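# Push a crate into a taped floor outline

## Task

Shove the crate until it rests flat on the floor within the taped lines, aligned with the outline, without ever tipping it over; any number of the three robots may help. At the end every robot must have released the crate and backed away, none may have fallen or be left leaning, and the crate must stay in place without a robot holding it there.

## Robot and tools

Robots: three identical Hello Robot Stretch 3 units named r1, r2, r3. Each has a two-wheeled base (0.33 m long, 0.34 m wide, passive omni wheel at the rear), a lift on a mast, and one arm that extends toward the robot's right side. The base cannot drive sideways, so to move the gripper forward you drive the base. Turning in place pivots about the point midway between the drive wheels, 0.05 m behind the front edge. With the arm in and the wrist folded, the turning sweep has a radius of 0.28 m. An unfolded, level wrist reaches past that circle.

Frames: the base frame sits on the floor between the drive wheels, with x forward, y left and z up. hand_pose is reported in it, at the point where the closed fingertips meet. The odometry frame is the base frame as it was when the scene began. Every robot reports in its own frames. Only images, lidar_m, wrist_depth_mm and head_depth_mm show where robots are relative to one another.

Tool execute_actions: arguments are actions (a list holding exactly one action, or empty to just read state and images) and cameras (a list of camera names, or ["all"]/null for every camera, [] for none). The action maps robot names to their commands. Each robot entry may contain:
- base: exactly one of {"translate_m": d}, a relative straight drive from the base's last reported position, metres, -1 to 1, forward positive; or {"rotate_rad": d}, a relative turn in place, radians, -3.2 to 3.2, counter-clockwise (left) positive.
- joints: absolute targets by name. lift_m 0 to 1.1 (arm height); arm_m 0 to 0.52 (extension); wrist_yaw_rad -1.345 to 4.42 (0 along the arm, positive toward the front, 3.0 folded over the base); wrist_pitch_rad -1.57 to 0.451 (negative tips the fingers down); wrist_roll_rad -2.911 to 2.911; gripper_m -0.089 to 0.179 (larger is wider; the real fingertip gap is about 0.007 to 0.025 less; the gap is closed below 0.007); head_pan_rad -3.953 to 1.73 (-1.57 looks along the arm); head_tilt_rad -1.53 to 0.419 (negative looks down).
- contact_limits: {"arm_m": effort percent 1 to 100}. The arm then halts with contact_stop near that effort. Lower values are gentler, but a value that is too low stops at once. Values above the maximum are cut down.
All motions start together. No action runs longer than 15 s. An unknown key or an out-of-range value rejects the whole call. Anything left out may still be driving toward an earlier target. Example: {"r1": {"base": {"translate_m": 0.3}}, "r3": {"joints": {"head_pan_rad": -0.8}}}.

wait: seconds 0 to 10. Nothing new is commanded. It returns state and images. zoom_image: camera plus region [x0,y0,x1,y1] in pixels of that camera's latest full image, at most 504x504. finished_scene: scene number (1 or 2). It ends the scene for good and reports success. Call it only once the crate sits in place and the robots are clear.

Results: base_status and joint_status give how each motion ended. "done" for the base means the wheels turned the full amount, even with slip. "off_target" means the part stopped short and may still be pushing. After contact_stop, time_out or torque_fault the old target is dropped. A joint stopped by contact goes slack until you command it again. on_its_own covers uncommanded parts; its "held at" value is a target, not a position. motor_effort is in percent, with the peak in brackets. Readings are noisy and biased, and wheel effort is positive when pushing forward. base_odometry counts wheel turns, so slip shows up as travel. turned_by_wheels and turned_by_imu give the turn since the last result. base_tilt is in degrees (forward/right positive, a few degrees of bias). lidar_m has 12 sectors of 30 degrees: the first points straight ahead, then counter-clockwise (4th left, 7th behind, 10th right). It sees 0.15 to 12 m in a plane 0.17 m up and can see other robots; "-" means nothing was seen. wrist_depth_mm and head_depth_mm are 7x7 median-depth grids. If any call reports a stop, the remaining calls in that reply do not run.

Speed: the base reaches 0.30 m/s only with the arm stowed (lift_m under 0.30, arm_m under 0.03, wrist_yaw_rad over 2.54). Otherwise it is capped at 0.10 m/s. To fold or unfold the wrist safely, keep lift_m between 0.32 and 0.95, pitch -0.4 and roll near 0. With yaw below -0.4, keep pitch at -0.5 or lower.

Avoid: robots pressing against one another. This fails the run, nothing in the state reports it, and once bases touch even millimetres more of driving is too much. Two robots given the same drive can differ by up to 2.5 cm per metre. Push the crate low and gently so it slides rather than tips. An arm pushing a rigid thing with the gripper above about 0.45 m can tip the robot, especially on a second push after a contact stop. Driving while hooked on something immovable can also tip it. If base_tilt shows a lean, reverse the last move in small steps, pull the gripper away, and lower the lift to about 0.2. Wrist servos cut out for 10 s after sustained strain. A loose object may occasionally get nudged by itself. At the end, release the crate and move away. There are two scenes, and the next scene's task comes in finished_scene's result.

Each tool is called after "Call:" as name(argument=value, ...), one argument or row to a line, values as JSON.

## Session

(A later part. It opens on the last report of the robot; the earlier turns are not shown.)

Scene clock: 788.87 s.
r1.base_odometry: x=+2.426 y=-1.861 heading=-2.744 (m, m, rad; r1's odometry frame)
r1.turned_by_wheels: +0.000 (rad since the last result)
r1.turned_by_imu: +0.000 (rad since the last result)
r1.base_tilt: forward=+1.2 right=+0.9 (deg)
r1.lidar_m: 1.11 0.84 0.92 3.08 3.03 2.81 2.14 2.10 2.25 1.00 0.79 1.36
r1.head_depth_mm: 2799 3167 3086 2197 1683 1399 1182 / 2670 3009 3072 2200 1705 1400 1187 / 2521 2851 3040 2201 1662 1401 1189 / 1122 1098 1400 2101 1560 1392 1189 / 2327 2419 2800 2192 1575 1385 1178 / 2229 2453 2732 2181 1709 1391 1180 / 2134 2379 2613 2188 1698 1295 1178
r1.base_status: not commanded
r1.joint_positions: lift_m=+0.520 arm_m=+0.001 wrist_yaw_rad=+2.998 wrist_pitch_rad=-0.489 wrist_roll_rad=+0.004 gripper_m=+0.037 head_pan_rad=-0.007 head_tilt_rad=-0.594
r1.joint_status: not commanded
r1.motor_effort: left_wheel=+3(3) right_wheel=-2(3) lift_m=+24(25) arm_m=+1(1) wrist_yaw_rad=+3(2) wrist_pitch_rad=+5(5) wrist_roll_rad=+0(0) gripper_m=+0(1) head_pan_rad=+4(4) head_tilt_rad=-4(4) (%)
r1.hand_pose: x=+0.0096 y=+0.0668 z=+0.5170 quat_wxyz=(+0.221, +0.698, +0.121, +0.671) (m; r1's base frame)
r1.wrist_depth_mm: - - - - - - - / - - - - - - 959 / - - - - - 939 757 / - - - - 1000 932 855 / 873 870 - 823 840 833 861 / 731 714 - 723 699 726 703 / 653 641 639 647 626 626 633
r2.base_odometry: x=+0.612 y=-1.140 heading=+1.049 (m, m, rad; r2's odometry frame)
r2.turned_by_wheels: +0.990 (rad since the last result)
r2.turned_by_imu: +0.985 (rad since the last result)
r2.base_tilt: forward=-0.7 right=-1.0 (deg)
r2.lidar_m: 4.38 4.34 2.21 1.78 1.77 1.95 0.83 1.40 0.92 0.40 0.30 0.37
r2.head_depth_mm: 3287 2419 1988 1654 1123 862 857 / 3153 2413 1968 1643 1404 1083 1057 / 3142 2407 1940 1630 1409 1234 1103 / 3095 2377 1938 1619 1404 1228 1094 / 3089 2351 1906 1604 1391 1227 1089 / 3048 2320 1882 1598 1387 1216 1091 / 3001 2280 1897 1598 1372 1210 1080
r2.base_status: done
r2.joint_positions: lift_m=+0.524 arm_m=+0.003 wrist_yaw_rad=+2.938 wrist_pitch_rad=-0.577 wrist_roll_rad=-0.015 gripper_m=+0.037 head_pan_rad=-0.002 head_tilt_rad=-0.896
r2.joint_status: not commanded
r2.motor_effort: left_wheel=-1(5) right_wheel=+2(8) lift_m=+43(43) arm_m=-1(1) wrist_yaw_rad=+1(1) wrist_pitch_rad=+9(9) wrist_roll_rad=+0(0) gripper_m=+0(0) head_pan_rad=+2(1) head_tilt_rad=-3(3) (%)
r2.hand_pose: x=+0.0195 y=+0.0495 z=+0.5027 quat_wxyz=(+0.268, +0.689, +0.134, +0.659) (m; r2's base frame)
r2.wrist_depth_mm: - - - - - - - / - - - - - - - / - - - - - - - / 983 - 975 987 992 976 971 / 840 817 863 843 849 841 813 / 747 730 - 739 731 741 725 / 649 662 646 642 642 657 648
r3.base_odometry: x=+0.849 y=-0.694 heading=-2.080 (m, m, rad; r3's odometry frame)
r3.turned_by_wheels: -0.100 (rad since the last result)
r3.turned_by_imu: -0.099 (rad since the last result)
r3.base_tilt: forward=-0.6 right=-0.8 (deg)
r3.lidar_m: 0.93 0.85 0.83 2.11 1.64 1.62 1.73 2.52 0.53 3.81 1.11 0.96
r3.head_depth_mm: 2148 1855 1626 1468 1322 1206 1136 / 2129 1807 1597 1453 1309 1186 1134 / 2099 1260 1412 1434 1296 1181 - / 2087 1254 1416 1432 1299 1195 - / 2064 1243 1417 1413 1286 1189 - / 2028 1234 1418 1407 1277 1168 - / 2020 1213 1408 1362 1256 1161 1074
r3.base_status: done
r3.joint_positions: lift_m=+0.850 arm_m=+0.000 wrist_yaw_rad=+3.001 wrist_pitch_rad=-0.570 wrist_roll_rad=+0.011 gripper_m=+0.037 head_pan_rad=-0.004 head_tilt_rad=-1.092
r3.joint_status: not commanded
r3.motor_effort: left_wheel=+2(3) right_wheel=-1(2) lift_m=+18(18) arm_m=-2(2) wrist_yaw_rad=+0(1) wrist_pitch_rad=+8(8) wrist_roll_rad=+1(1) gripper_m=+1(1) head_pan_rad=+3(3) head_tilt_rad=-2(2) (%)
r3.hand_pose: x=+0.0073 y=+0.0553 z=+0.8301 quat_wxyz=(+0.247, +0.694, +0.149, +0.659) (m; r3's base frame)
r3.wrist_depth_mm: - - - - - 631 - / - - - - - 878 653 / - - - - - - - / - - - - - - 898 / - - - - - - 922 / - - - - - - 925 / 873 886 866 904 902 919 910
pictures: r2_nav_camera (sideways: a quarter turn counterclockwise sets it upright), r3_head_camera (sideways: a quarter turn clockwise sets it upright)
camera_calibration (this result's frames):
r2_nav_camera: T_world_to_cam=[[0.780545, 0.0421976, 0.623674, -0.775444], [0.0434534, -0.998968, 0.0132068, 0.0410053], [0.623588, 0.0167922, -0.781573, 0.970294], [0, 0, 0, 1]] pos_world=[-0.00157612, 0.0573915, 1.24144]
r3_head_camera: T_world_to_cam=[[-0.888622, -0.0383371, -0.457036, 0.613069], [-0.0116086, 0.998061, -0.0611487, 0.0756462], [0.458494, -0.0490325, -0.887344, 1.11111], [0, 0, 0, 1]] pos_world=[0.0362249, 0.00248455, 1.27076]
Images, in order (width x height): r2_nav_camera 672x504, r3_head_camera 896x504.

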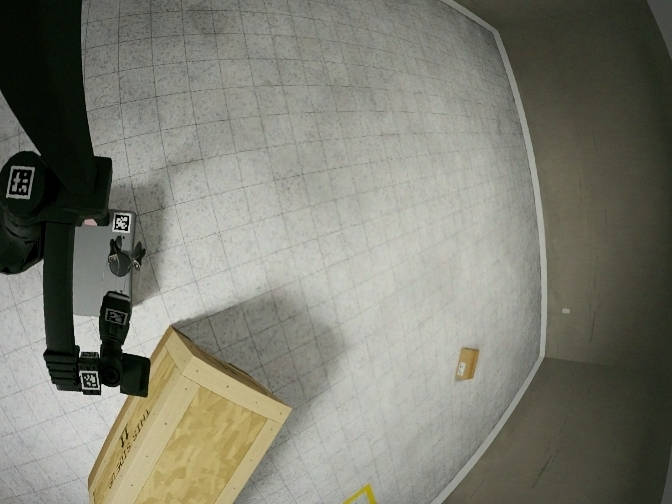

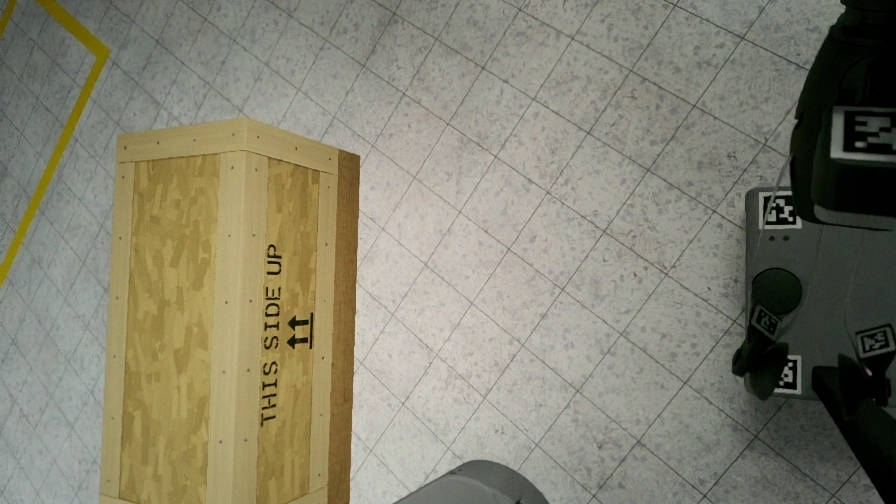

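Call:
execute_actions(
  actions=[
    {"r2":{"base":{"translate_m":-0.365}},"r3":{"base":{"rotate_rad":0.028}}},
  ],
  cameras=[],
)

Call:
execute_actions(
  actions=[
    {"r2":{"base":{"rotate_rad":-0.6}}},
  ],
  cameras=["r2_head_camera","r2_nav_camera"],
)

Scene clock: 808.17 s.
r1.base_odometry: x=+2.426 y=-1.861 heading=-2.744 (m, m, rad; r1's odometry frame)
r1.turned_by_wheels: +0.000 (rad since the last result)
r1.turned_by_imu: -0.001 (rad since the last result)
r1.base_tilt: forward=+1.2 right=+0.8 (deg)
r1.lidar_m: 1.11 0.84 0.92 3.10 3.05 2.81 2.14 2.09 2.24 1.00 0.79 1.36
r1.head_depth_mm: 2706 3129 1457 2206 1635 1411 1187 / 2674 3018 2637 2101 1622 1400 1190 / 2532 2857 3051 2203 1650 1406 1187 / 1109 1108 1405 2119 1545 1396 1180 / 2313 2420 2798 2182 1563 1385 1183 / 2203 2461 2738 2176 1691 1396 1174 / 2141 2349 2603 2171 1701 1292 1178
r1.base_status: not commanded
r1.joint_positions: lift_m=+0.520 arm_m=+0.001 wrist_yaw_rad=+2.998 wrist_pitch_rad=-0.489 wrist_roll_rad=+0.004 gripper_m=+0.037 head_pan_rad=-0.007 head_tilt_rad=-0.594
r1.joint_status: not commanded
r1.motor_effort: left_wheel=+3(3) right_wheel=-3(3) lift_m=+25(25) arm_m=+0(1) wrist_yaw_rad=+2(3) wrist_pitch_rad=+5(5) wrist_roll_rad=+0(0) gripper_m=-1(0) head_pan_rad=+4(3) head_tilt_rad=-4(3) (%)
r1.hand_pose: x=+0.0096 y=+0.0668 z=+0.5170 quat_wxyz=(+0.221, +0.698, +0.121, +0.671) (m; r1's base frame)
r1.wrist_depth_mm: - - - - - - - / - - - - - - 960 / - - - - - 940 776 / - - - - - 919 870 / 845 864 - 832 821 817 834 / 726 724 - 718 693 736 723 / 644 639 636 652 638 644 624
r2.base_odometry: x=+0.430 y=-1.456 heading=+1.049 (m, m, rad; r2's odometry frame)
r2.turned_by_wheels: +0.000 (rad since the last result)
r2.turned_by_imu: -0.004 (rad since the last result)
r2.base_tilt: forward=-0.6 right=-1.1 (deg)
r2.lidar_m: 4.73 4.08 2.04 1.66 1.65 1.80 0.46 0.49 1.40 0.80 0.61 0.60
r2.head_depth_mm: 3209 2466 1961 1140 1024 1205 1108 / 3218 2428 1964 1601 1108 1242 1106 / 3158 2412 1932 1624 1370 1230 1100 / 3141 2358 1921 1620 1392 1229 1092 / 3073 2361 1930 1605 1392 1227 1091 / 3017 2338 1895 1595 1388 1215 1084 / 3015 2315 1889 1591 1377 1210 1086
r2.base_status: done
r2.joint_positions: lift_m=+0.524 arm_m=+0.003 wrist_yaw_rad=+2.938 wrist_pitch_rad=-0.577 wrist_roll_rad=-0.015 gripper_m=+0.037 head_pan_rad=-0.002 head_tilt_rad=-0.896
r2.joint_status: not commanded
r2.motor_effort: left_wheel=-1(6) right_wheel=+2(3) lift_m=+43(43) arm_m=-1(1) wrist_yaw_rad=+1(1) wrist_pitch_rad=+9(9) wrist_roll_rad=+0(0) gripper_m=+0(0) head_pan_rad=+1(0) head_tilt_rad=-3(3) (%)
r2.hand_pose: x=+0.0195 y=+0.0495 z=+0.5027 quat_wxyz=(+0.268, +0.689, +0.134, +0.659) (m; r2's base frame)
r2.wrist_depth_mm: - - - - - - - / - - - - - - - / - - - - - - - / 969 - 986 1000 972 969 972 / 836 811 864 845 870 841 831 / 725 735 - 721 763 738 754 / 646 641 646 647 634 657 650
r3.base_odometry: x=+0.849 y=-0.694 heading=-2.052 (m, m, rad; r3's odometry frame)
r3.turned_by_wheels: +0.028 (rad since the last result)
r3.turned_by_imu: +0.027 (rad since the last result)
r3.base_tilt: forward=-0.7 right=-0.9 (deg)
r3.lidar_m: 0.93 0.97 0.50 2.06 1.64 1.61 1.75 0.61 0.53 3.82 1.11 0.96
r3.head_depth_mm: 2146 1868 1644 1464 1318 1200 1127 / 2128 1750 1584 1454 1318 1193 1139 / 2106 1275 1396 1446 1309 1191 - / 2087 1245 1413 1421 1294 1183 - / 2056 1244 1418 1405 1277 1186 - / 2063 1226 1421 1416 1163 1152 - / 2004 1218 1366 1368 1096 1059 1078
r3.base_status: done
r3.joint_positions: lift_m=+0.850 arm_m=+0.000 wrist_yaw_rad=+3.001 wrist_pitch_rad=-0.570 wrist_roll_rad=+0.011 gripper_m=+0.037 head_pan_rad=-0.004 head_tilt_rad=-1.092
r3.joint_status: not commanded
r3.motor_effort: left_wheel=+0(2) right_wheel=+1(3) lift_m=+18(18) arm_m=-2(2) wrist_yaw_rad=+0(0) wrist_pitch_rad=+8(8) wrist_roll_rad=+1(1) gripper_m=+0(1) head_pan_rad=+3(1) head_tilt_rad=-2(2) (%)
r3.hand_pose: x=+0.0073 y=+0.0553 z=+0.8301 quat_wxyz=(+0.247, +0.694, +0.149, +0.659) (m; r3's base frame)
r3.wrist_depth_mm: - - - - - - - / - - - - 461 - - / - - - - 468 409 - / - - - - - 538 891 / - - - - - - 946 / - - - 911 887 - 951 / 870 871 879 852 758 929 897
pictures: none
No camera images: the call's "cameras" was empty. Leave "cameras" out to get every camera's image.

Scene clock: 810.10 s.
r1.base_odometry: x=+2.426 y=-1.861 heading=-2.744 (m, m, rad; r1's odometry frame)
r1.turned_by_wheels: +0.000 (rad since the last result)
r1.turned_by_imu: +0.000 (rad since the last result)
r1.base_tilt: forward=+1.2 right=+0.9 (deg)
r1.lidar_m: 1.11 0.84 0.92 3.06 3.04 2.81 2.14 2.10 2.24 1.00 0.79 1.36
r1.head_depth_mm: 2829 3082 1465 2047 1673 1403 1182 / 2632 3018 2758 2211 1658 1404 1184 / 2537 2850 3019 2208 1651 1407 1187 / 1103 1109 1401 2110 1552 1403 1181 / 2307 2423 2815 2185 1563 1397 1181 / 2236 2450 2717 2185 1712 1401 1181 / 2157 2389 2585 2172 1691 1292 1181
r1.base_status: not commanded
r1.joint_positions: lift_m=+0.520 arm_m=+0.001 wrist_yaw_rad=+2.998 wrist_pitch_rad=-0.489 wrist_roll_rad=+0.004 gripper_m=+0.037 head_pan_rad=-0.007 head_tilt_rad=-0.594
r1.joint_status: not commanded
r1.motor_effort: left_wheel=+3(3) right_wheel=-3(3) lift_m=+24(24) arm_m=+1(1) wrist_yaw_rad=+4(4) wrist_pitch_rad=+6(5) wrist_roll_rad=+0(0) gripper_m=-1(0) head_pan_rad=+4(4) head_tilt_rad=-4(3) (%)
r1.hand_pose: x=+0.0096 y=+0.0668 z=+0.5170 quat_wxyz=(+0.221, +0.698, +0.121, +0.671) (m; r1's base frame)
r1.wrist_depth_mm: - - - - - - - / - - - - - - 926 / - - - - - 937 755 / - 1000 975 1000 992 932 862 / 865 845 - 840 840 840 814 / 725 724 - 723 703 714 722 / 666 645 630 677 628 645 642
r2.base_odometry: x=+0.430 y=-1.456 heading=+0.449 (m, m, rad; r2's odometry frame)
r2.turned_by_wheels: -0.600 (rad since the last result)
r2.turned_by_imu: -0.598 (rad since the last result)
r2.base_tilt: forward=-0.5 right=-1.3 (deg)
r2.lidar_m: 0.60 4.77 4.69 2.17 1.68 1.64 1.75 0.46 0.49 1.40 0.86 0.63
r2.head_depth_mm: 2791 2417 1984 1139 1314 1246 1111 / 2912 2444 1954 1141 1304 1243 1104 / 3000 2389 1950 1125 1307 1234 1101 / 3052 2378 1911 1123 1297 1226 1095 / 3056 2371 1923 1113 1312 1219 1091 / 3027 2327 1887 1598 1387 1222 1084 / 2981 2303 1884 1590 1380 1207 1078
r2.base_status: done
r2.joint_positions: lift_m=+0.524 arm_m=+0.003 wrist_yaw_rad=+2.938 wrist_pitch_rad=-0.577 wrist_roll_rad=-0.015 gripper_m=+0.037 head_pan_rad=-0.002 head_tilt_rad=-0.896
r2.joint_status: not commanded
r2.motor_effort: left_wheel=+2(8) right_wheel=-3(8) lift_m=+43(43) arm_m=-1(1) wrist_yaw_rad=+1(1) wrist_pitch_rad=+9(9) wrist_roll_rad=+0(0) gripper_m=+0(0) head_pan_rad=+1(1) head_tilt_rad=-3(3) (%)
r2.hand_pose: x=+0.0195 y=+0.0495 z=+0.5027 quat_wxyz=(+0.268, +0.689, +0.134, +0.659) (m; r2's base frame)
r2.wrist_depth_mm: - - - - - - - / - - - - - - - / - - - - - - - / - - 984 975 974 957 969 / 833 818 856 844 825 836 843 / 731 720 - 711 748 731 732 / 656 638 641 648 653 644 637
r3.base_odometry: x=+0.849 y=-0.694 heading=-2.052 (m, m, rad; r3's odometry frame)
r3.turned_by_wheels: +0.000 (rad since the last result)
r3.turned_by_imu: +0.000 (rad since the last result)
r3.base_tilt: forward=-0.6 right=-0.7 (deg)
r3.lidar_m: 0.93 0.97 0.50 2.06 1.64 1.62 1.74 0.61 0.53 3.86 1.12 0.96
r3.head_depth_mm: 2144 1855 1635 1452 1313 1200 1130 / 2122 1740 1594 1445 1303 1196 1139 / 2118 1266 1402 1431 1300 1186 - / 2085 1245 1401 1431 1292 1193 - / 2074 1237 1408 1418 1285 1186 - / 2057 1226 1424 1406 1260 1170 - / 2015 1229 1440 1349 1104 1046 1085
r3.base_status: not commanded
r3.joint_positions: lift_m=+0.850 arm_m=+0.000 wrist_yaw_rad=+3.001 wrist_pitch_rad=-0.570 wrist_roll_rad=+0.011 gripper_m=+0.037 head_pan_rad=-0.004 head_tilt_rad=-1.092
r3.joint_status: not commanded
r3.motor_effort: left_wheel=-1(1) right_wheel=+1(1) lift_m=+18(18) arm_m=-1(2) wrist_yaw_rad=-1(0) wrist_pitch_rad=+8(8) wrist_roll_rad=+1(1) gripper_m=+0(0) head_pan_rad=+2(1) head_tilt_rad=-2(2) (%)
r3.hand_pose: x=+0.0073 y=+0.0553 z=+0.8301 quat_wxyz=(+0.247, +0.694, +0.149, +0.659) (m; r3's base frame)
r3.wrist_depth_mm: - - - - 544 - - / - - - - 516 - - / - - - - 711 407 - / - - - - - 441 895 / - - - - - - 947 / - - - 938 - - 942 / 878 875 867 874 827 903 877
pictures: r2_head_camera (sideways: a quarter turn clockwise sets it upright), r2_nav_camera (sideways: a quarter turn counterclockwise sets it upright)
camera_calibration (this result's frames):
r2_head_camera: T_world_to_cam=[[-0.802045, -0.00618724, -0.597232, 0.797668], [0.026816, 0.998565, -0.0463571, 0.0576032], [0.596662, -0.0531958, -0.800728, 0.993973], [0, 0, 0, 1]] pos_world=[0.0451552, 0.00029001, 1.27496]
r2_nav_camera: T_world_to_cam=[[0.780545, 0.0421976, 0.623674, -0.775444], [0.0434533, -0.998968, 0.0132068, 0.0410053], [0.623588, 0.0167921, -0.781573, 0.970294], [0, 0, 0, 1]] pos_world=[-0.00157612, 0.0573915, 1.24144]
Images, in order (width x height): r2_head_camera 896x504, r2_nav_camera 672x504.

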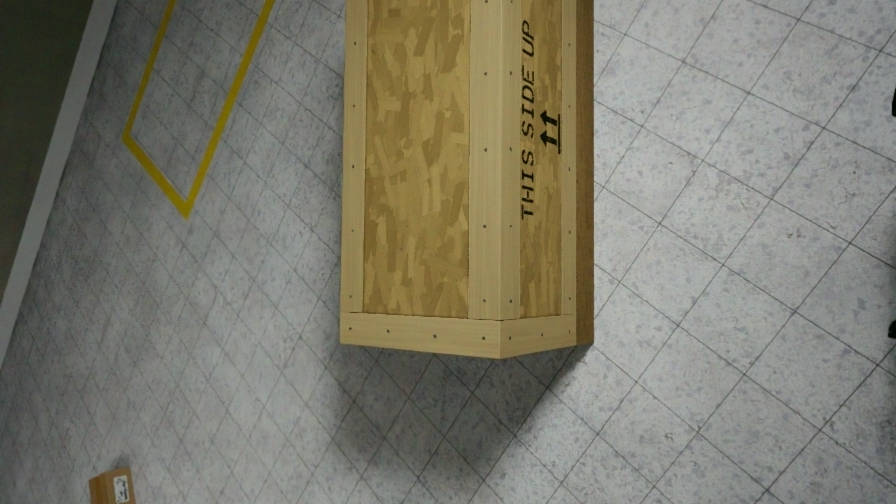

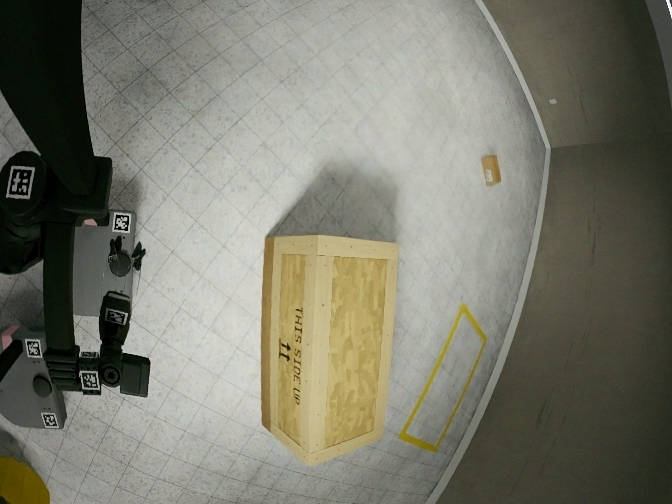

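Call:
execute_actions(
  actions=[
    {"r2":{"base":{"translate_m":0.53}},"r3":{"base":{"translate_m":0.55}}},
  ],
  cameras=["r3_head_camera","r3_nav_camera"],
)

Scene clock: 827.03 s.
r1.base_odometry: x=+2.426 y=-1.861 heading=-2.744 (m, m, rad; r1's odometry frame)
r1.turned_by_wheels: +0.000 (rad since the last result)
r1.turned_by_imu: -0.002 (rad since the last result)
r1.base_tilt: forward=+1.3 right=+0.9 (deg)
r1.lidar_m: 2.68 0.84 0.92 3.09 3.04 2.81 2.14 2.10 2.25 1.00 0.79 0.98
r1.head_depth_mm: 2803 3071 3083 2202 1461 1300 1184 / 2641 3013 3110 2206 1654 1333 1186 / 2549 2846 3084 2200 1706 1400 1182 / 2416 2736 2918 2202 1712 1389 1179 / 2319 2578 2813 2213 1700 1394 1177 / 2233 2469 2720 2181 1705 1392 1181 / 2139 2366 2588 2195 1710 1293 1179
r1.base_status: not commanded
r1.joint_positions: lift_m=+0.520 arm_m=+0.001 wrist_yaw_rad=+2.998 wrist_pitch_rad=-0.489 wrist_roll_rad=+0.004 gripper_m=+0.037 head_pan_rad=-0.007 head_tilt_rad=-0.594
r1.joint_status: not commanded
r1.motor_effort: left_wheel=+3(3) right_wheel=-3(3) lift_m=+25(24) arm_m=+1(1) wrist_yaw_rad=+3(2) wrist_pitch_rad=+5(5) wrist_roll_rad=+0(0) gripper_m=+0(1) head_pan_rad=+4(4) head_tilt_rad=-3(4) (%)
r1.hand_pose: x=+0.0096 y=+0.0668 z=+0.5170 quat_wxyz=(+0.221, +0.698, +0.121, +0.671) (m; r1's base frame)
r1.wrist_depth_mm: - - - - - - - / - - - - - - - / - - - - - 965 742 / 991 - 988 999 999 912 860 / 847 848 - 857 845 812 828 / 740 742 - 722 715 701 727 / 627 647 633 642 623 629 632
r2.base_odometry: x=+0.908 y=-1.226 heading=+0.449 (m, m, rad; r2's odometry frame)
r2.turned_by_wheels: +0.000 (rad since the last result)
r2.turned_by_imu: -0.001 (rad since the last result)
r2.base_tilt: forward=-0.6 right=-1.0 (deg)
r2.lidar_m: - - 4.46 2.73 2.12 2.08 2.21 0.44 0.46 0.28 0.15 -
r2.head_depth_mm: 2406 2446 1978 1648 1421 864 783 / 2553 2416 1970 1643 1418 861 778 / 2725 2422 1956 1631 1401 856 774 / 2865 2375 1914 1607 1394 851 770 / 2948 2356 1920 1611 1395 846 767 / 3027 2347 1887 1606 1384 1174 1037 / 3017 2305 1889 1590 1374 1212 1077
r2.base_status: done
r2.joint_positions: lift_m=+0.524 arm_m=+0.003 wrist_yaw_rad=+2.938 wrist_pitch_rad=-0.577 wrist_roll_rad=-0.015 gripper_m=+0.037 head_pan_rad=-0.002 head_tilt_rad=-0.896
r2.joint_status: not commanded
r2.motor_effort: left_wheel=+2(5) right_wheel=-3(5) lift_m=+43(43) arm_m=-1(0) wrist_yaw_rad=+1(0) wrist_pitch_rad=+9(9) wrist_roll_rad=+0(0) gripper_m=+0(0) head_pan_rad=+1(1) head_tilt_rad=-3(3) (%)
r2.hand_pose: x=+0.0195 y=+0.0495 z=+0.5027 quat_wxyz=(+0.268, +0.689, +0.134, +0.659) (m; r2's base frame)
r2.wrist_depth_mm: - - - - - - - / - - - - - - - / - - - - - - - / 994 - 963 990 983 980 965 / 846 819 865 843 838 316 320 / 742 730 - 735 289 284 282 / 652 652 656 647 245 250 251
r3.base_odometry: x=+0.595 y=-1.181 heading=-2.052 (m, m, rad; r3's odometry frame)
r3.turned_by_wheels: +0.000 (rad since the last result)
r3.turned_by_imu: +0.000 (rad since the last result)
r3.base_tilt: forward=-0.7 right=-0.8 (deg)
r3.lidar_m: 0.38 0.40 0.47 2.63 2.08 2.06 2.22 0.93 3.87 0.99 2.73 0.39
r3.head_depth_mm: 2137 1866 1633 1458 1311 1206 1128 / 2128 1825 1576 1000 1273 1192 1136 / 2093 1824 1108 997 1248 1192 - / 2108 1802 1106 992 1247 1194 - / 2060 1788 1089 982 1233 1180 - / 2042 1765 1084 976 1120 1152 - / 2012 1751 1076 666 1091 1041 1079
r3.base_status: done
r3.joint_positions: lift_m=+0.850 arm_m=+0.000 wrist_yaw_rad=+3.001 wrist_pitch_rad=-0.570 wrist_roll_rad=+0.011 gripper_m=+0.037 head_pan_rad=-0.004 head_tilt_rad=-1.092
r3.joint_status: not commanded
r3.motor_effort: left_wheel=-1(3) right_wheel=+1(4) lift_m=+18(18) arm_m=-1(2) wrist_yaw_rad=+0(0) wrist_pitch_rad=+8(8) wrist_roll_rad=+1(1) gripper_m=+0(0) head_pan_rad=+2(1) head_tilt_rad=-2(3) (%)
r3.hand_pose: x=+0.0073 y=+0.0553 z=+0.8301 quat_wxyz=(+0.247, +0.694, +0.149, +0.659) (m; r3's base frame)
r3.wrist_depth_mm: - - - - 527 - - / - - - 519 515 - - / - - - - 437 - - / - - - - 796 412 - / - - - - 874 694 719 / - - - 879 808 640 624 / 876 880 872 862 797 580 550
pictures: r3_head_camera (sideways: a quarter turn clockwise sets it upright), r3_nav_camera (sideways: a quarter turn counterclockwise sets it upright)
camera_calibration (this result's frames):
r3_head_camera: T_world_to_cam=[[-0.888622, -0.0383371, -0.457036, 0.613069], [-0.0116085, 0.998061, -0.0611487, 0.0756462], [0.458494, -0.0490326, -0.887344, 1.11111], [0, 0, 0, 1]] pos_world=[0.0362249, 0.00248454, 1.27076]
r3_nav_camera: T_world_to_cam=[[0.881928, -0.0104443, 0.471268, -0.571219], [0.0198147, -0.998049, -0.0591999, 0.121388], [0.470967, 0.0615481, -0.880001, 1.09835], [0, 0, 0, 1]] pos_world=[-0.0159176, 0.0475841, 1.24293]
Images, in order (width x height): r3_head_camera 896x504, r3_nav_camera 672x504.

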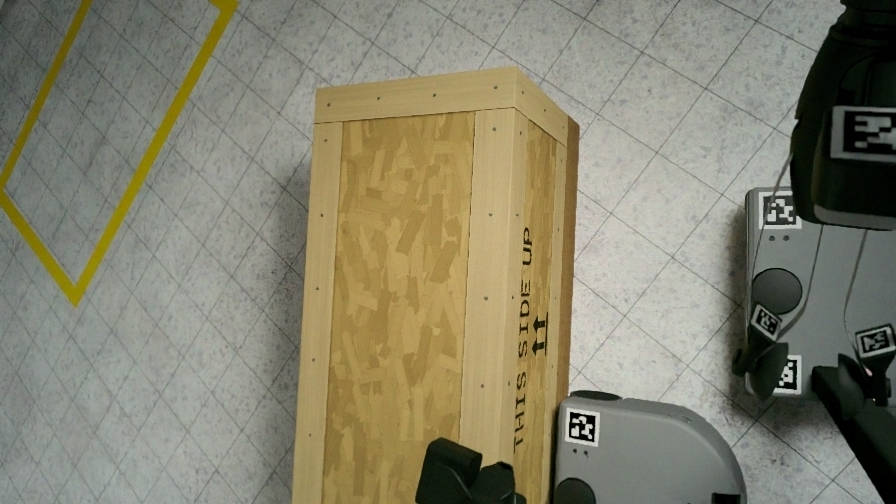

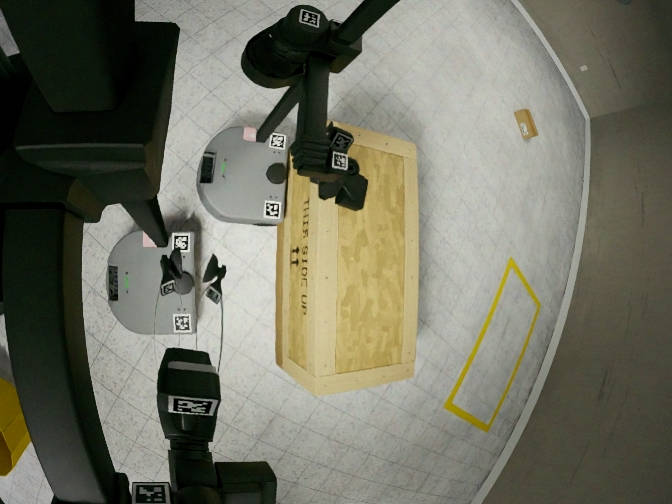

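Call:
execute_actions(
  actions=[],
)

Scene clock: 857.23 s.
r1.base_odometry: x=+2.426 y=-1.861 heading=-2.744 (m, m, rad; r1's odometry frame)
r1.turned_by_wheels: +0.000 (rad since the last result)
r1.turned_by_imu: +0.000 (rad since the last result)
r1.base_tilt: forward=+1.1 right=+0.8 (deg)
r1.lidar_m: 2.69 0.84 0.92 3.09 3.05 2.80 2.14 2.10 2.25 1.00 0.79 0.99
r1.head_depth_mm: 2778 3161 3042 2210 1462 1300 1191 / 2648 3031 3109 2214 1651 1338 1186 / 2533 2856 3033 2203 1710 1397 1192 / 2423 2720 2879 2176 1693 1401 1183 / 2319 2591 2788 2176 1700 1399 1182 / 2236 2467 2699 2185 1715 1391 1182 / 2138 2354 2600 2159 1699 1295 1178
r1.base_status: not commanded
r1.joint_positions: lift_m=+0.520 arm_m=+0.001 wrist_yaw_rad=+2.998 wrist_pitch_rad=-0.489 wrist_roll_rad=+0.004 gripper_m=+0.037 head_pan_rad=-0.007 head_tilt_rad=-0.594
r1.joint_status: not commanded
r1.motor_effort: left_wheel=+3(3) right_wheel=-2(3) lift_m=+25(24) arm_m=+1(1) wrist_yaw_rad=+2(2) wrist_pitch_rad=+6(5) wrist_roll_rad=+0(0) gripper_m=+0(1) head_pan_rad=+4(4) head_tilt_rad=-4(4) (%)
r1.hand_pose: x=+0.0096 y=+0.0668 z=+0.5170 quat_wxyz=(+0.221, +0.698, +0.121, +0.671) (m; r1's base frame)
r1.wrist_depth_mm: - - - - - - - / - - - - - - 951 / - - - - - 935 742 / - - 991 972 - 915 828 / 872 836 - 856 859 844 814 / 737 736 - 706 694 722 702 / 637 645 631 659 633 646 621
r2.base_odometry: x=+0.908 y=-1.226 heading=+0.449 (m, m, rad; r2's odometry frame)
r2.turned_by_wheels: +0.000 (rad since the last result)
r2.turned_by_imu: -0.001 (rad since the last result)
r2.base_tilt: forward=-0.8 right=-1.2 (deg)
r2.lidar_m: - - 4.46 2.74 2.11 2.08 2.21 0.44 0.46 0.28 0.15 -
r2.head_depth_mm: 2416 2429 1966 1654 1426 862 781 / 2595 2430 1965 1641 1412 860 778 / 2749 2415 1953 1637 1409 856 776 / 2863 2382 1941 1625 1391 851 770 / 2935 2360 1911 1608 1387 850 768 / 3045 2360 1889 1596 1376 1179 1036 / 2989 2322 1892 1583 1370 1212 1080
r2.base_status: done
r2.joint_positions: lift_m=+0.524 arm_m=+0.003 wrist_yaw_rad=+2.938 wrist_pitch_rad=-0.577 wrist_roll_rad=-0.015 gripper_m=+0.037 head_pan_rad=-0.002 head_tilt_rad=-0.896
r2.joint_status: not commanded
r2.motor_effort: left_wheel=+1(5) right_wheel=-3(5) lift_m=+43(43) arm_m=-1(0) wrist_yaw_rad=+1(0) wrist_pitch_rad=+9(9) wrist_roll_rad=-1(0) gripper_m=+0(0) head_pan_rad=+1(1) head_tilt_rad=-3(3) (%)
r2.hand_pose: x=+0.0195 y=+0.0495 z=+0.5027 quat_wxyz=(+0.268, +0.689, +0.134, +0.659) (m; r2's base frame)
r2.wrist_depth_mm: - - - - - - - / - - - - - - - / - - - - - - - / 970 - 979 979 947 956 976 / 842 821 857 829 830 320 321 / 741 736 - 737 289 284 282 / 651 642 642 652 246 251 253
r3.base_odometry: x=+0.595 y=-1.181 heading=-2.052 (m, m, rad; r3's odometry frame)
r3.turned_by_wheels: +0.000 (rad since the last result)
r3.turned_by_imu: +0.000 (rad since the last result)
r3.base_tilt: forward=-0.6 right=-1.0 (deg)
r3.lidar_m: 0.38 0.40 0.47 2.63 2.08 2.06 2.22 0.93 3.88 0.99 2.75 0.39
r3.head_depth_mm: 2169 1855 1627 1464 1316 1200 1129 / 2119 1817 1585 1003 1277 1198 1138 / 2097 1815 1109 994 1250 1188 - / 2088 1817 1100 993 1238 1192 - / 2050 1808 1094 985 1238 1186 - / 2052 1771 1083 978 1121 1148 - / 2035 1747 1075 666 1098 1038 1085
r3.base_status: done
r3.joint_positions: lift_m=+0.850 arm_m=+0.000 wrist_yaw_rad=+3.001 wrist_pitch_rad=-0.570 wrist_roll_rad=+0.011 gripper_m=+0.037 head_pan_rad=-0.004 head_tilt_rad=-1.092
r3.joint_status: not commanded
r3.motor_effort: left_wheel=+0(3) right_wheel=+1(4) lift_m=+18(18) arm_m=-1(2) wrist_yaw_rad=+0(0) wrist_pitch_rad=+8(8) wrist_roll_rad=+1(1) gripper_m=+0(0) head_pan_rad=+2(1) head_tilt_rad=-2(3) (%)
r3.hand_pose: x=+0.0073 y=+0.0553 z=+0.8301 quat_wxyz=(+0.247, +0.694, +0.149, +0.659) (m; r3's base frame)
r3.wrist_depth_mm: - - - - 533 - - / - - - 520 523 - - / - - - - 441 - - / - - - - 797 413 - / - - - - 863 692 713 / - - - 887 801 632 628 / 878 882 883 856 792 575 553
pictures: r1_head_camera (sideways: a quarter turn clockwise sets it upright), r1_nav_camera (sideways: a quarter turn counterclockwise sets it upright), r1_wrist_camera, r2_head_camera (sideways: a quarter turn clockwise sets it upright), r2_nav_camera (sideways: a quarter turn counterclockwise sets it upright), r2_wrist_camera, r3_head_camera (sideways: a quarter turn clockwise sets it upright), r3_nav_camera (sideways: a quarter turn counterclockwise sets it upright), r3_wrist_camera
camera_calibration (this result's frames):
r1_head_camera: T_world_to_cam=[[-0.572597, -0.0337629, -0.819142, 1.08831], [-0.0351525, 0.999244, -0.0166139, 0.0244038], [0.819083, 0.0192818, -0.573351, 0.700944], [0, 0, 0, 1]] pos_world=[0.0498908, -0.0011563, 1.29377]
r1_nav_camera: T_world_to_cam=[[0.549621, 0.0312347, 0.83483, -1.05307], [-0.0264657, -0.998148, 0.0547692, -0.0162544], [0.834995, -0.0521966, -0.547777, 0.665218], [0, 0, 0, 1]] pos_world=[0.0229038, 0.0513901, 1.24441]
r1_wrist_camera: T_world_to_cam=[[0.977284, -0.209219, -0.0338156, 0.0189712], [-0.16092, -0.628708, -0.76081, 0.464653], [0.137916, 0.748969, -0.648093, 0.449491], [0, 0, 0, 1]] pos_world=[-0.00576001, -0.0405545, 0.645467]
r2_head_camera: T_world_to_cam=[[-0.802045, -0.00618722, -0.597232, 0.797668], [0.026816, 0.998565, -0.0463571, 0.0576032], [0.596662, -0.0531958, -0.800728, 0.993973], [0, 0, 0, 1]] pos_world=[0.0451552, 0.000290009, 1.27496]
r2_nav_camera: T_world_to_cam=[[0.780545, 0.0421975, 0.623674, -0.775444], [0.0434533, -0.998968, 0.0132068, 0.0410053], [0.623587, 0.0167921, -0.781573, 0.970294], [0, 0, 0, 1]] pos_world=[-0.00157613, 0.0573915, 1.24144]
r2_wrist_camera: T_world_to_cam=[[0.970443, -0.240604, 0.0186951, -0.0261121], [-0.152805, -0.672579, -0.724077, 0.437805], [0.18679, 0.699819, -0.689466, 0.471255], [0, 0, 0, 1]] pos_world=[0.00421342, -0.0416177, 0.642407]
r3_head_camera: T_world_to_cam=[[-0.888622, -0.0383372, -0.457036, 0.613069], [-0.0116087, 0.998061, -0.0611487, 0.0756462], [0.458494, -0.0490325, -0.887344, 1.11111], [0, 0, 0, 1]] pos_world=[0.0362249, 0.00248455, 1.27076]
r3_nav_camera: T_world_to_cam=[[0.881928, -0.0104441, 0.471268, -0.571219], [0.0198148, -0.998049, -0.0591999, 0.121388], [0.470967, 0.0615482, -0.880001, 1.09835], [0, 0, 0, 1]] pos_world=[-0.0159177, 0.0475841, 1.24293]
r3_wrist_camera: T_world_to_cam=[[0.980115, -0.198094, -0.0115431, 0.0128634], [-0.1426, -0.662707, -0.735177, 0.6834], [0.137984, 0.722204, -0.677777, 0.686249], [0, 0, 0, 1]] pos_world=[-0.00984637, -0.0401696, 0.967692]
Images, in order (width x height): r1_head_camera 896x504, r1_nav_camera 672x504, r1_wrist_camera 644x364, r2_head_camera 896x504, r2_nav_camera 672x504, r2_wrist_camera 644x364, r3_head_camera 896x504, r3_nav_camera 672x504, r3_wrist_camera 644x364.

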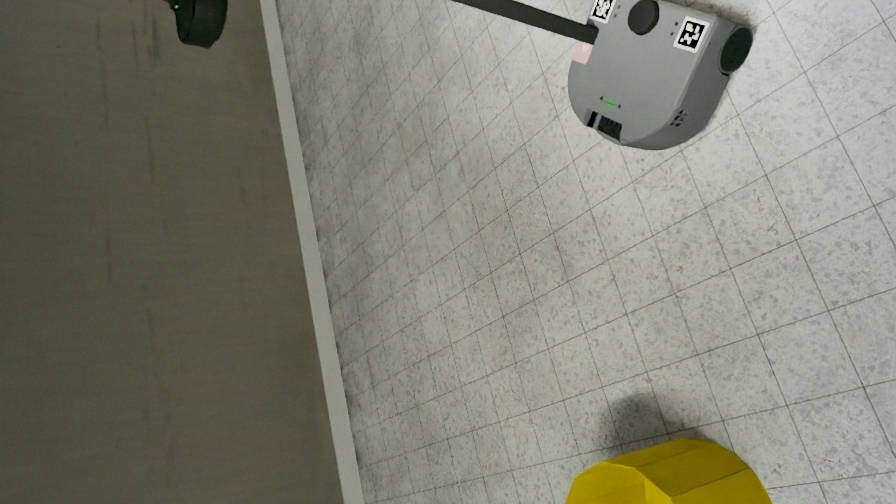

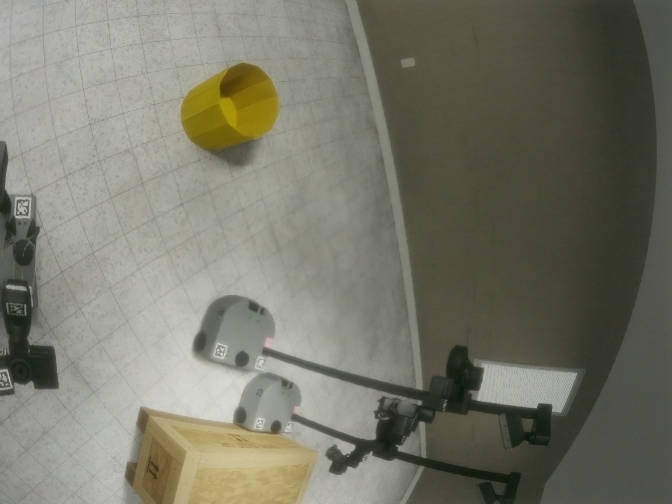

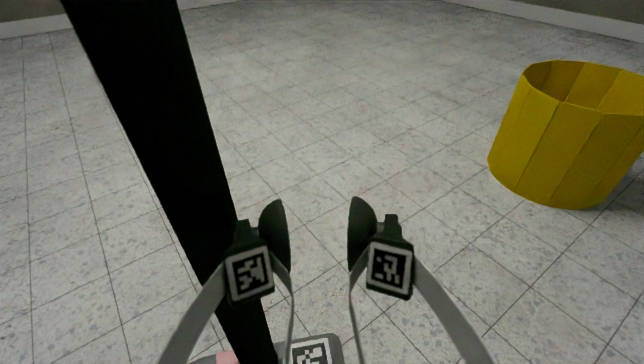

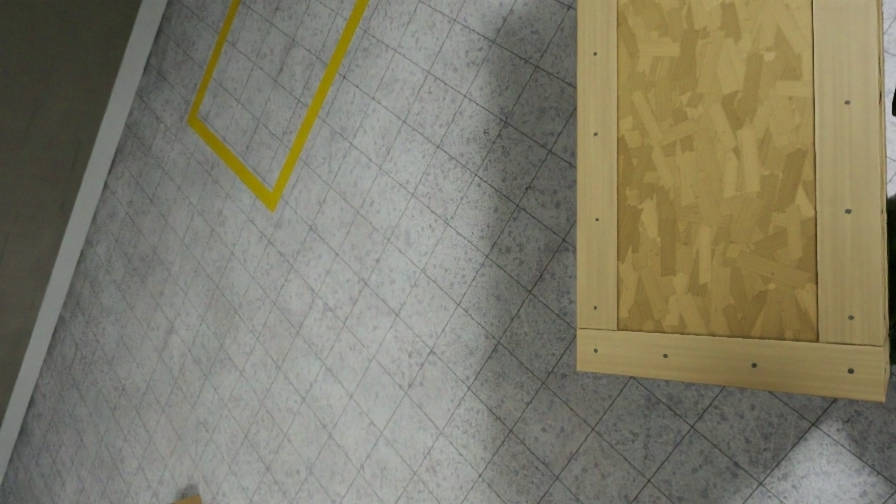

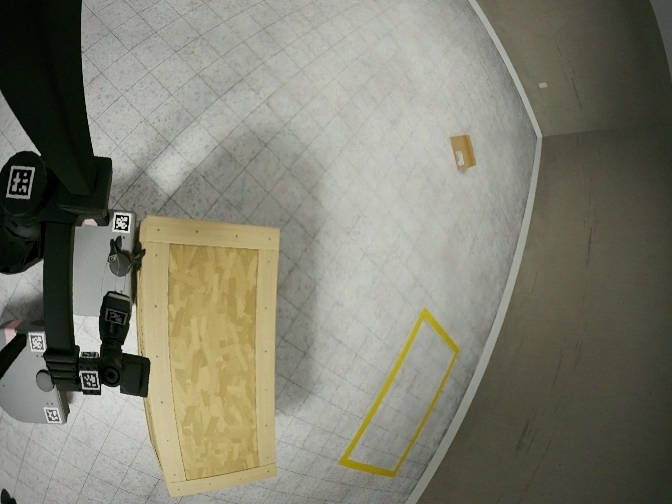

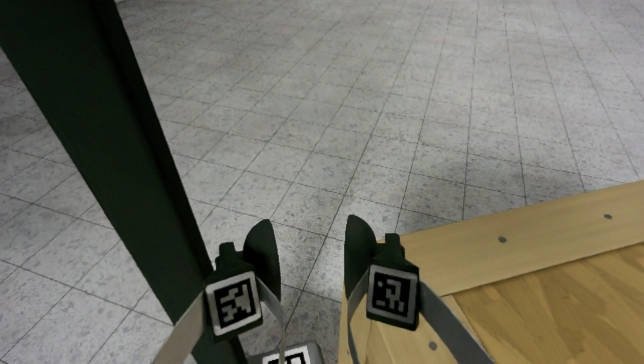

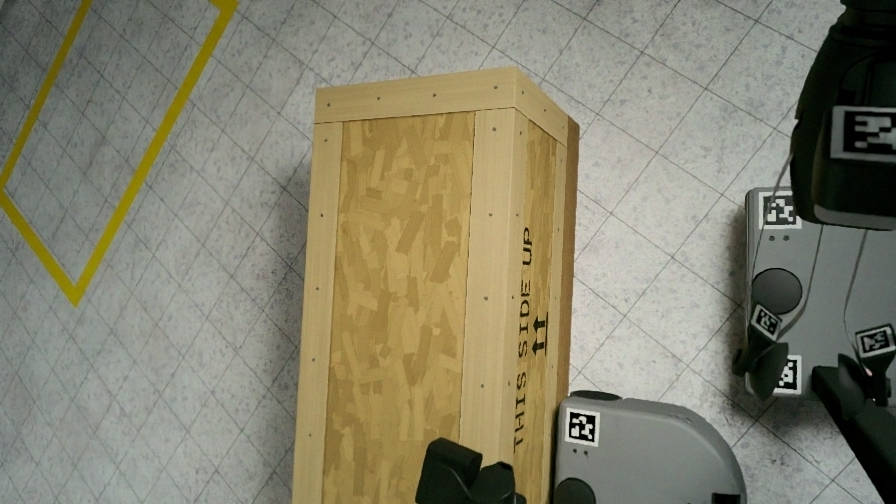

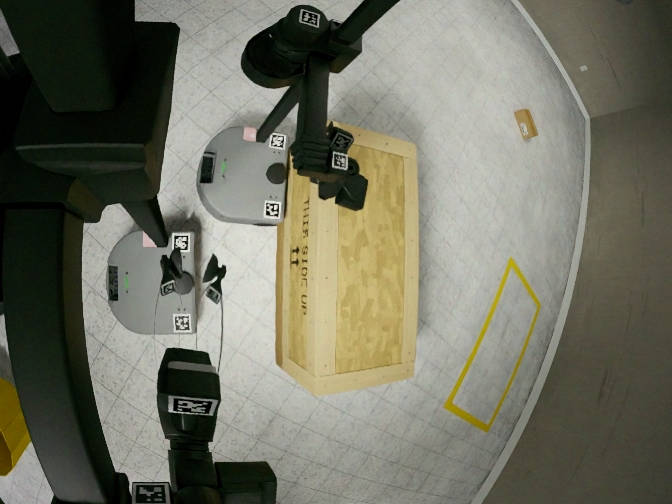

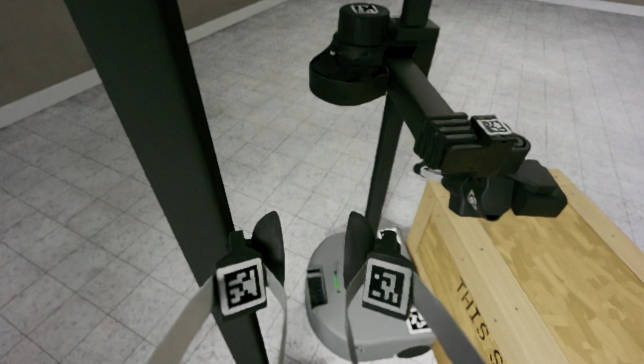

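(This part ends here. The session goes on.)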